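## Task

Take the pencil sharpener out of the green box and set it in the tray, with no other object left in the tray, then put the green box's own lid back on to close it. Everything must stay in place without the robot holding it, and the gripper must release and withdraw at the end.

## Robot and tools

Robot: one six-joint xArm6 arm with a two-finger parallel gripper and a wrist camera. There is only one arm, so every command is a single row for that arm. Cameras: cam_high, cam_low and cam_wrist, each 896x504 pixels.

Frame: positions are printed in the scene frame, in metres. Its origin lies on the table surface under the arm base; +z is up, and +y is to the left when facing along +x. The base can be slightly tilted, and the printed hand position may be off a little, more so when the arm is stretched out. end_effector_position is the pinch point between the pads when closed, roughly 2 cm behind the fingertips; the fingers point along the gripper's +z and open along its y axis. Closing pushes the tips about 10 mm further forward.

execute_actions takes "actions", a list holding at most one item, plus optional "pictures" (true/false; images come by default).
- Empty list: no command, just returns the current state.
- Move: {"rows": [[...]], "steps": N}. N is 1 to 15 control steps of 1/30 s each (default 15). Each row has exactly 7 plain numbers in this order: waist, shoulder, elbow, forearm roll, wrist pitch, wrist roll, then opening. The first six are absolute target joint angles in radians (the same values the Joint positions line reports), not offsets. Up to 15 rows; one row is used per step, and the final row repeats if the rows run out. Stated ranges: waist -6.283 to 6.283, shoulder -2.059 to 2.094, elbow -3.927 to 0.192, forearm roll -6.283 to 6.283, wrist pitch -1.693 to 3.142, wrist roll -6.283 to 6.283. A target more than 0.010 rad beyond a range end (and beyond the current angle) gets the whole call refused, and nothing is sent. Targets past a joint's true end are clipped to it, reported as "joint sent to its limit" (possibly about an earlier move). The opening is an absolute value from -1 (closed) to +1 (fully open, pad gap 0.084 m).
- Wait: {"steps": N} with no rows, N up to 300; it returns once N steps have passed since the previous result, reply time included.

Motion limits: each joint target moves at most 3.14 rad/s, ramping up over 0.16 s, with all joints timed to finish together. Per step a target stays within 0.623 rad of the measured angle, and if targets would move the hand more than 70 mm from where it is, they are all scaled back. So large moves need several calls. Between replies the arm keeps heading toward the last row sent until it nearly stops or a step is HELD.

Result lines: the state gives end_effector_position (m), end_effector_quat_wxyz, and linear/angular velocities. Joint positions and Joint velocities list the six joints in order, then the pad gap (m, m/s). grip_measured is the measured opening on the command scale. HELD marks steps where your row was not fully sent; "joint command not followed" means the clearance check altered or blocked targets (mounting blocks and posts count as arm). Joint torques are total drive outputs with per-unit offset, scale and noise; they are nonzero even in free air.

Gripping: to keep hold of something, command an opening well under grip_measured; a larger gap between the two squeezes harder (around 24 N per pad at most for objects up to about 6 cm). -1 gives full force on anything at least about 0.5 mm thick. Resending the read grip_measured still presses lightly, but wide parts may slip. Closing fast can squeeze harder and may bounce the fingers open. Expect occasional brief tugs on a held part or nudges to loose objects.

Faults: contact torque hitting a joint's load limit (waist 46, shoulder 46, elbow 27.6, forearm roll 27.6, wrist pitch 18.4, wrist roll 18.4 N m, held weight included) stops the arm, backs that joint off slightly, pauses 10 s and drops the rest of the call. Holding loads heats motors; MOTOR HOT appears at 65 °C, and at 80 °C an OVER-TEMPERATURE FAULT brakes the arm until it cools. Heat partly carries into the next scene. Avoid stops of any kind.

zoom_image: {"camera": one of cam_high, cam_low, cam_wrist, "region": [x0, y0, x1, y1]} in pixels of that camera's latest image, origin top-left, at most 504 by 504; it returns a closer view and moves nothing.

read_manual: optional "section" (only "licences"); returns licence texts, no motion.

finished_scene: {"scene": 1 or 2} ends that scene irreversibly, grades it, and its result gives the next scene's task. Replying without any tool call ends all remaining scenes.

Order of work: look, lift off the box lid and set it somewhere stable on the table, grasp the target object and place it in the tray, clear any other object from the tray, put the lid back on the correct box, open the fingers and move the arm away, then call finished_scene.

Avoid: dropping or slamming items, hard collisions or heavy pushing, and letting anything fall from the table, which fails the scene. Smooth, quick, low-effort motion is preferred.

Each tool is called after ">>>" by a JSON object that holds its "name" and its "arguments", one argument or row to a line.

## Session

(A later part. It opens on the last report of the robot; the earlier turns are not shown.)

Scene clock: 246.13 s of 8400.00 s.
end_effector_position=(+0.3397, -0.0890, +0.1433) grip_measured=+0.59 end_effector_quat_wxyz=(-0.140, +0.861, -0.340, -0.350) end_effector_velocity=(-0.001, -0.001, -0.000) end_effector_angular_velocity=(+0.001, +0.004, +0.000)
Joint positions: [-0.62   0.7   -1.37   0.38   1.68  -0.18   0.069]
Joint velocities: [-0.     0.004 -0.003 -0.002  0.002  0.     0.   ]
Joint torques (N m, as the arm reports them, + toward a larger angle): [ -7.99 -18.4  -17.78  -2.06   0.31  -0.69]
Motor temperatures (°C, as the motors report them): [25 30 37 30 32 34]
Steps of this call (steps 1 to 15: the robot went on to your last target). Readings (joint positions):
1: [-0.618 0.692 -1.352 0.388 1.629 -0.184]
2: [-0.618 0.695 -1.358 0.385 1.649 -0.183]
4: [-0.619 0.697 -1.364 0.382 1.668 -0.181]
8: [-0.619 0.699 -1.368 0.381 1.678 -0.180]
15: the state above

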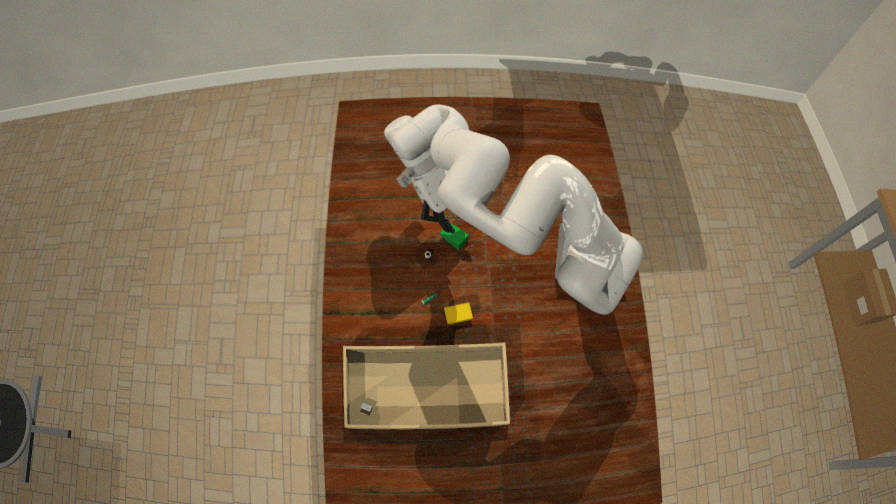

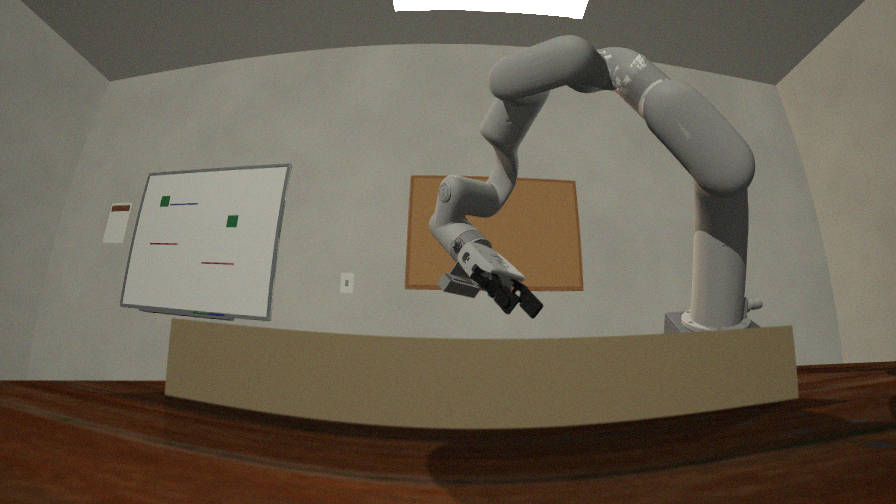

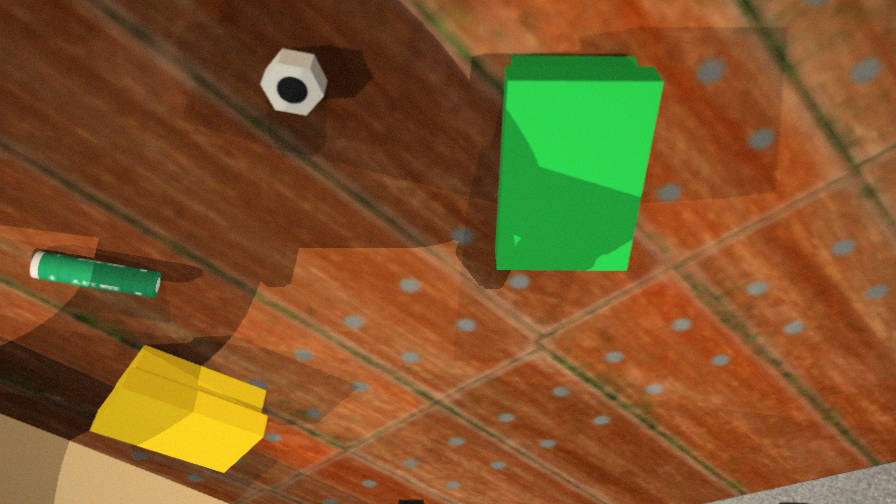

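>>> {"name": "execute_actions", "arguments": {
  "actions": [
    {"rows":[[-0.663,-0.041,-0.652,0.508,0.952,-0.24,-1]]}
  ],
  "pictures": false
}}

>>> {"name": "execute_actions", "arguments": {
  "actions": [
    {"steps":20}
  ]
}}

>>> {"name": "zoom_image", "arguments": {
  "camera": "cam_wrist",
  "region": [400,264,720,504]
}}

>>> {"name": "zoom_image", "arguments": {
  "camera": "cam_high",
  "region": [420,205,490,265]
}}

Scene clock: 251.67 s of 8400.00 s.
end_effector_position=(+0.3344, -0.0965, +0.1990) grip_measured=-1.00 end_effector_quat_wxyz=(-0.003, +0.931, -0.366, -0.007) end_effector_velocity=(-0.029, -0.013, -0.013) end_effector_angular_velocity=(-0.141, -0.099, -0.038)
Joint positions: [-0.662 -0.028 -0.667  0.505  0.97  -0.239  0.   ]
Joint velocities: [-0.003 -0.145  0.23   0.034 -0.245 -0.018  0.   ]
Joint torques (N m, as the arm reports them, + toward a larger angle): [ -4.36  -7.27 -23.07  -1.91  -1.05  -0.66]
Motor temperatures (°C, as the motors report them): [25 31 37 30 32 34]
Steps of this call (steps 1 to 15: the robot went on to your last target; steps 16 to 90: nothing new was sent; then 2.03 s passed at rest; steps 91 to 105: all 15 steps of this action). Readings (joint positions):
91: [-0.620 0.699 -1.369 0.380 1.679 -0.180]
92: [-0.620 0.693 -1.362 0.382 1.671 -0.181]
94: [-0.624 0.640 -1.302 0.394 1.611 -0.187]
98: [-0.644 0.322 -0.995 0.452 1.302 -0.214]
105: the state above

Scene clock: 252.33 s of 8400.00 s.
end_effector_position=(+0.3336, -0.0976, +0.1998) grip_measured=-1.00 end_effector_quat_wxyz=(+0.001, +0.930, -0.367, +0.000) end_effector_velocity=(+0.000, +0.000, +0.000) end_effector_angular_velocity=(-0.000, -0.001, -0.000)
Joint positions: [-0.663 -0.041 -0.652  0.508  0.952 -0.24   0.   ]
Joint velocities: [ 0.    -0.001 -0.     0.001 -0.     0.001  0.   ]
Joint torques (N m, as the arm reports them, + toward a larger angle): [ -4.47  -9.34 -20.72  -1.69  -1.42  -0.73]
Motor temperatures (°C, as the motors report them): [25 31 37 30 32 34]
Steps of this call (steps 1 to 20: the robot went on to your last target). Readings (joint positions):
1: [-0.663 -0.031 -0.661 0.506 0.963 -0.239]
2: [-0.663 -0.033 -0.657 0.507 0.959 -0.239]
4: [-0.663 -0.035 -0.655 0.507 0.955 -0.240]
8: [-0.663 -0.038 -0.653 0.508 0.953 -0.240]
20: the state above

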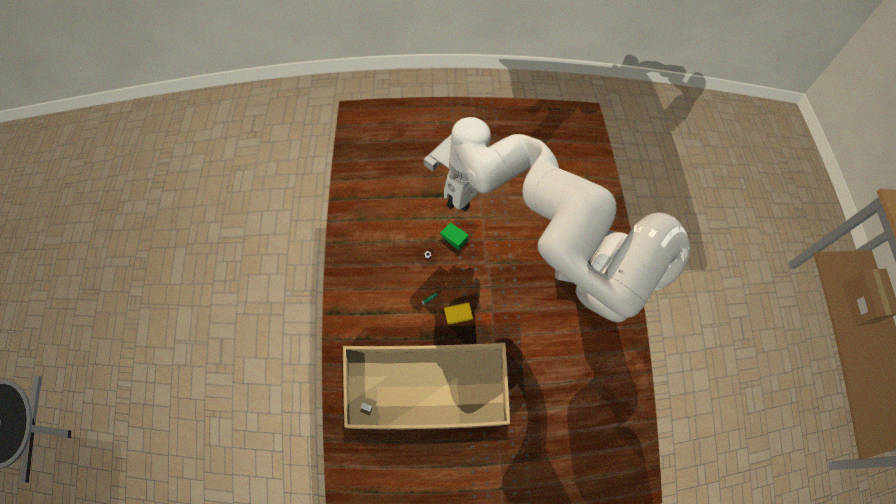

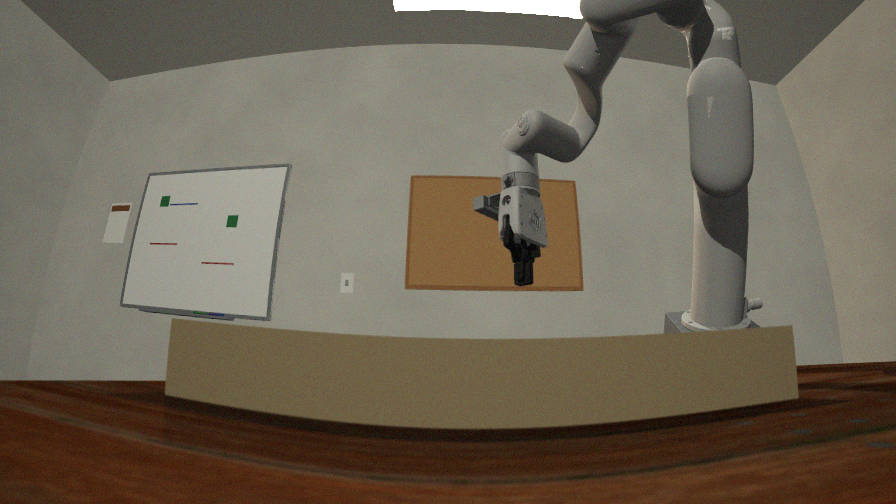

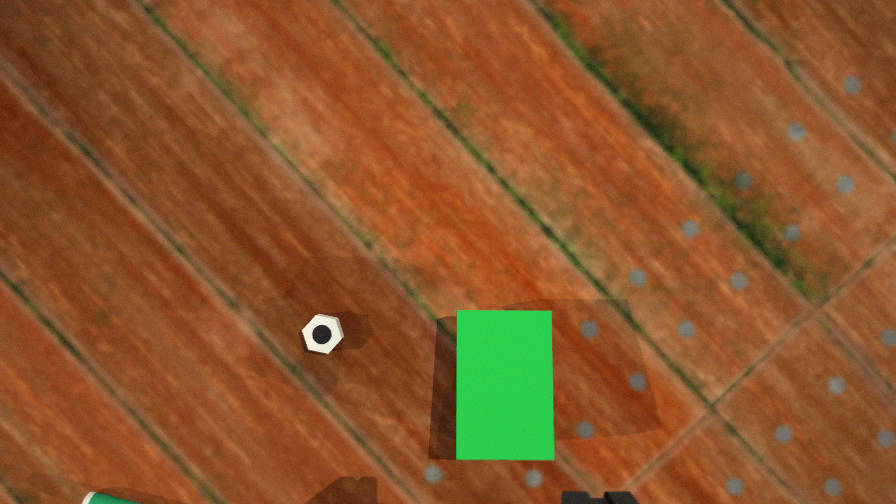

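Region (400, 264, 720, 504) of cam_wrist's 896x504 image, scaled by 1.575, with more detail than that image has; it fills the top 378 rows of this view, and the rest is white.

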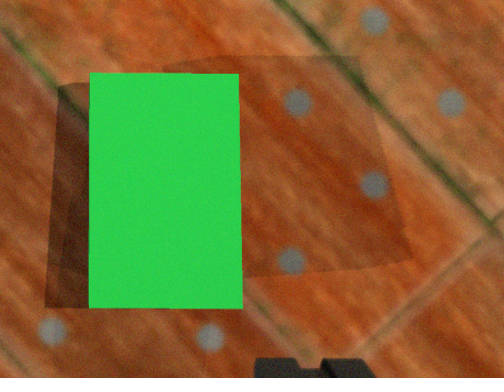

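Region (420, 205, 490, 265) of cam_high's 896x504 image, scaled by 7.200, with more detail than that image has; it fills the top 432 rows of this view, and the rest is white.

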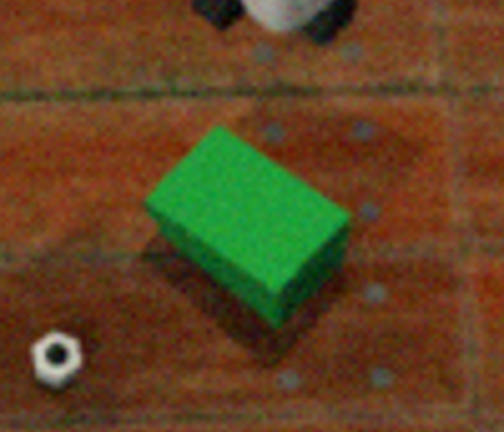

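>>> {"name": "execute_actions", "arguments": {
  "actions": [
    {"rows":[[-0.461,0.254,-0.617,0.805,0.628,-0.40,0.4]]}
  ],
  "pictures": false
}}

>>> {"name": "execute_actions", "arguments": {
  "actions": [
    {"rows":[[-0.42,0.325,-0.633,0.895,0.584,-0.462,0.4],[-0.42,0.325,-0.633,0.895,0.584,-0.462,0.4],[-0.42,0.325,-0.633,0.895,0.584,-0.462,0.4],[-0.394,0.371,-0.644,0.953,0.556,-0.502,0.4]]}
  ],
  "pictures": false
}}

>>> {"name": "execute_actions", "arguments": {
  "actions": [
    {"rows":[[-0.394,0.371,-0.644,0.953,0.556,-0.502,0.3],[-0.394,0.371,-0.644,0.953,0.556,-0.502,0.2],[-0.394,0.371,-0.644,0.953,0.556,-0.502,0.1],[-0.394,0.371,-0.644,0.953,0.556,-0.502,0.0],[-0.394,0.371,-0.644,0.953,0.556,-0.502,-0.1],[-0.394,0.371,-0.644,0.953,0.556,-0.502,-0.4],[-0.394,0.371,-0.644,0.953,0.556,-0.502,-0.4],[-0.394,0.371,-0.644,0.953,0.556,-0.502,-0.4],[-0.394,0.371,-0.644,0.953,0.556,-0.502,-0.4],[-0.396,0.368,-0.643,0.949,0.558,-0.499,-0.4]]}
  ],
  "pictures": false
}}

>>> {"name": "execute_actions", "arguments": {
  "actions": [
    {"rows":[[-0.3935,0.362,-0.6345,0.949,0.5565,-0.499,-0.4]]}
  ],
  "pictures": false
}}

>>> {"name": "execute_actions", "arguments": {
  "actions": [
    {"rows":[[-0.3935,0.362,-0.6345,0.949,0.5565,-0.499,0.5]],"steps":10}
  ],
  "pictures": false
}}

>>> {"name": "execute_actions", "arguments": {
  "actions": [
    {"rows":[[-0.461,0.254,-0.617,0.805,0.628,-0.40,0.5],[-0.461,0.254,-0.617,0.805,0.628,-0.40,0.5],[-0.461,0.254,-0.617,0.805,0.628,-0.40,0.5],[-0.461,0.254,-0.617,0.805,0.628,-0.40,0.5],[-0.461,0.254,-0.617,0.805,0.628,-0.40,0.5],[-0.663,-0.041,-0.652,0.508,0.952,-0.24,0.5]]}
  ],
  "pictures": false
}}

>>> {"name": "execute_actions", "arguments": {
  "actions": [
    {"steps":20}
  ]
}}

Scene clock: 266.17 s of 8400.00 s.
end_effector_position=(+0.3422, -0.0969, +0.0814) grip_measured=+0.39 end_effector_quat_wxyz=(+0.000, +0.929, -0.370, +0.000) end_effector_velocity=(+0.024, -0.011, +0.005) end_effector_angular_velocity=(-0.054, -0.058, +0.015)
Joint positions: [-0.463  0.25  -0.617  0.801  0.632 -0.398  0.061]
Joint velocities: [ 0.02   0.013 -0.03   0.047 -0.066 -0.027  0.   ]
Joint torques (N m, as the arm reports them, + toward a larger angle): [ -5.43 -12.15 -14.67  -1.88  -1.33  -0.61]
Motor temperatures (°C, as the motors report them): [25 30 39 30 32 34]
Steps of this call (steps 1 to 15: the robot went on to your last target; steps 16 to 90: nothing new was sent; then 10.33 s passed at rest; steps 91 to 105: all 15 steps of this action). Readings (joint positions):
91: [-0.663 -0.041 -0.652 0.509 0.951 -0.240]
92: [-0.659 -0.035 -0.652 0.516 0.943 -0.244]
94: [-0.626 0.011 -0.650 0.567 0.886 -0.272]
98: [-0.525 0.161 -0.627 0.709 0.733 -0.348]
105: the state above

Scene clock: 266.67 s of 8400.00 s.
end_effector_position=(+0.3425, -0.0966, +0.0424) grip_measured=+0.39 end_effector_quat_wxyz=(+0.000, +0.929, -0.370, +0.001) end_effector_velocity=(-0.001, -0.000, -0.002) end_effector_angular_velocity=(-0.001, +0.000, -0.000)
Joint positions: [-0.395  0.37  -0.644  0.952  0.556 -0.501  0.061]
Joint velocities: [ 0.003  0.005  0.001  0.01  -0.005 -0.008 -0.   ]
Joint torques (N m, as the arm reports them, + toward a larger angle): [ -5.8  -12.79 -12.92  -1.77  -1.35  -0.82]
Motor temperatures (°C, as the motors report them): [25 30 39 30 32 34]
Steps of this call (steps 1 to 15: all 15 steps of this action). Readings (joint positions):
1: [-0.463 0.251 -0.618 0.803 0.630 -0.399]
2: [-0.460 0.256 -0.621 0.811 0.625 -0.405]
4: [-0.441 0.287 -0.629 0.852 0.604 -0.433]
8: [-0.402 0.357 -0.639 0.933 0.567 -0.488]
15: the state above

Scene clock: 267.17 s of 8400.00 s.
end_effector_position=(+0.3418, -0.0965, +0.0426) grip_measured=-0.08 end_effector_quat_wxyz=(-0.000, +0.929, -0.370, -0.000) end_effector_velocity=(+0.001, -0.000, +0.003) end_effector_angular_velocity=(-0.001, -0.002, -0.001)
Joint positions: [-0.396  0.368 -0.643  0.949  0.558 -0.499  0.041]
Joint velocities: [-0.004 -0.007  0.    -0.007  0.003  0.007 -0.   ]
Joint torques (N m, as the arm reports them, + toward a larger angle): [ -5.67 -12.9  -13.07  -1.53  -1.31  -0.76]
Motor temperatures (°C, as the motors report them): [25 30 39 30 32 34]
Steps of this call (steps 1 to 15: all 15 steps of this action). Readings (joint positions):
1: [-0.395 0.370 -0.644 0.952 0.556 -0.502]
2: [-0.394 0.370 -0.644 0.952 0.556 -0.502]
4: [-0.394 0.370 -0.644 0.953 0.556 -0.502]
8: [-0.394 0.371 -0.644 0.953 0.556 -0.502]
15: the state above

Scene clock: 267.67 s of 8400.00 s.
end_effector_position=(+0.3395, -0.0949, +0.0427) grip_measured=-0.08 end_effector_quat_wxyz=(+0.001, +0.929, -0.369, -0.001) end_effector_velocity=(-0.000, +0.000, -0.000) end_effector_angular_velocity=(+0.000, +0.001, +0.002)
Joint positions: [-0.394  0.362 -0.635  0.949  0.556 -0.499  0.041]
Joint velocities: [ 0.    -0.     0.    -0.001  0.    -0.001  0.   ]
Joint torques (N m, as the arm reports them, + toward a larger angle): [ -5.67 -12.74 -13.04  -1.79  -1.45  -0.72]
Motor temperatures (°C, as the motors report them): [25 30 39 30 32 34]
Steps of this call (steps 1 to 15: all 15 steps of this action). Readings (joint positions):
1: [-0.396 0.368 -0.643 0.949 0.558 -0.499]
2: [-0.395 0.367 -0.641 0.949 0.557 -0.499]
4: [-0.394 0.364 -0.637 0.949 0.557 -0.499]
8: [-0.394 0.362 -0.635 0.949 0.557 -0.499]
15: the state above

Scene clock: 268.00 s of 8400.00 s.
end_effector_position=(+0.3395, -0.0949, +0.0427) grip_measured=+0.49 end_effector_quat_wxyz=(+0.001, +0.929, -0.369, -0.001) end_effector_velocity=(+0.000, -0.000, -0.000) end_effector_angular_velocity=(-0.000, -0.000, +0.000)
Joint positions: [-0.394  0.362 -0.635  0.949  0.557 -0.499  0.065]
Joint velocities: [-0.     0.    -0.     0.001 -0.001 -0.001  0.   ]
Joint torques (N m, as the arm reports them, + toward a larger angle): [ -5.76 -12.7  -12.95  -1.76  -1.39  -0.74]
Motor temperatures (°C, as the motors report them): [25 30 39 30 32 34]
Steps of this call (steps 1 to 10: all 10 steps of this action). Readings (joint positions):
1: [-0.394 0.362 -0.635 0.949 0.557 -0.499]
2: [-0.394 0.362 -0.635 0.949 0.557 -0.499]
4: [-0.394 0.362 -0.635 0.949 0.556 -0.499]
8: [-0.394 0.362 -0.635 0.949 0.556 -0.499]
10: the state above

Scene clock: 268.50 s of 8400.00 s.
end_effector_position=(+0.3415, -0.0978, +0.1866) grip_measured=+0.49 end_effector_quat_wxyz=(-0.003, +0.932, -0.364, +0.006) end_effector_velocity=(-0.067, -0.020, +0.259) end_effector_angular_velocity=(-0.151, +0.048, -0.048)
Joint positions: [-0.637 -0.005 -0.651  0.549  0.907 -0.263  0.065]
Joint velocities: [-0.421 -0.628 -0.073 -0.602  0.629  0.327  0.   ]
Joint torques (N m, as the arm reports them, + toward a larger angle): [  0.18  -0.83 -14.96   0.35  -1.39  -0.83]
Motor temperatures (°C, as the motors report them): [25 30 38 30 32 34]
Steps of this call (steps 1 to 15: all 15 steps of this action). Readings (joint positions):
1: [-0.394 0.362 -0.634 0.948 0.557 -0.498]
2: [-0.397 0.357 -0.633 0.941 0.561 -0.493]
4: [-0.420 0.321 -0.625 0.890 0.587 -0.458]
8: [-0.475 0.234 -0.623 0.786 0.655 -0.391]
15: the state above

Scene clock: 269.17 s of 8400.00 s.
end_effector_position=(+0.3335, -0.0976, +0.1997) grip_measured=+0.49 end_effector_quat_wxyz=(+0.001, +0.930, -0.367, -0.000) end_effector_velocity=(-0.000, +0.000, +0.000) end_effector_angular_velocity=(-0.001, -0.000, -0.001)
Joint positions: [-0.663 -0.041 -0.652  0.508  0.952 -0.24   0.065]
Joint velocities: [-0.    -0.002  0.001 -0.001  0.     0.001 -0.   ]
Joint torques (N m, as the arm reports them, + toward a larger angle): [ -4.61  -9.19 -20.64  -1.75  -1.32  -0.75]
Motor temperatures (°C, as the motors report them): [25 30 39 30 32 34]
Steps of this call (steps 1 to 20: the robot went on to your last target). Readings (joint positions):
1: [-0.648 -0.021 -0.653 0.533 0.923 -0.254]
2: [-0.654 -0.030 -0.653 0.524 0.934 -0.249]
4: [-0.659 -0.036 -0.651 0.514 0.945 -0.243]
8: [-0.662 -0.038 -0.650 0.509 0.951 -0.241]
20: the state above

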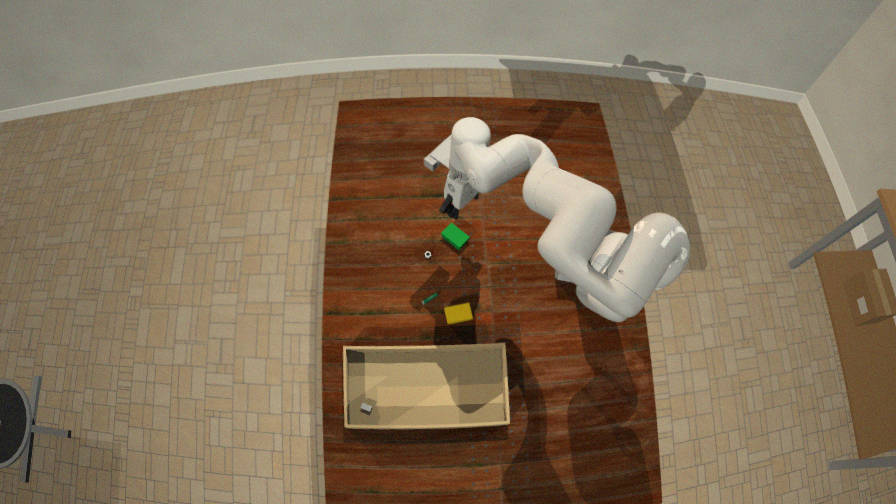

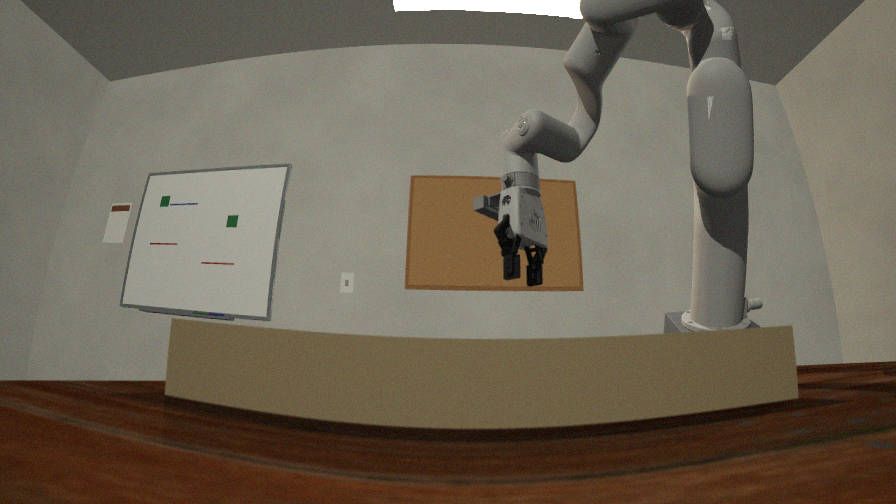

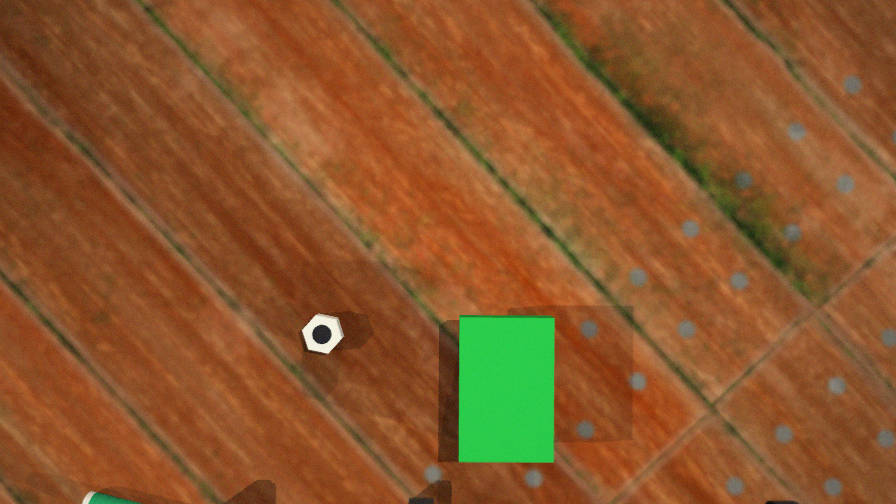

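>>> {"name": "finished_scene", "arguments": {
  "scene": 1
}}

The scene is finished: the task was done.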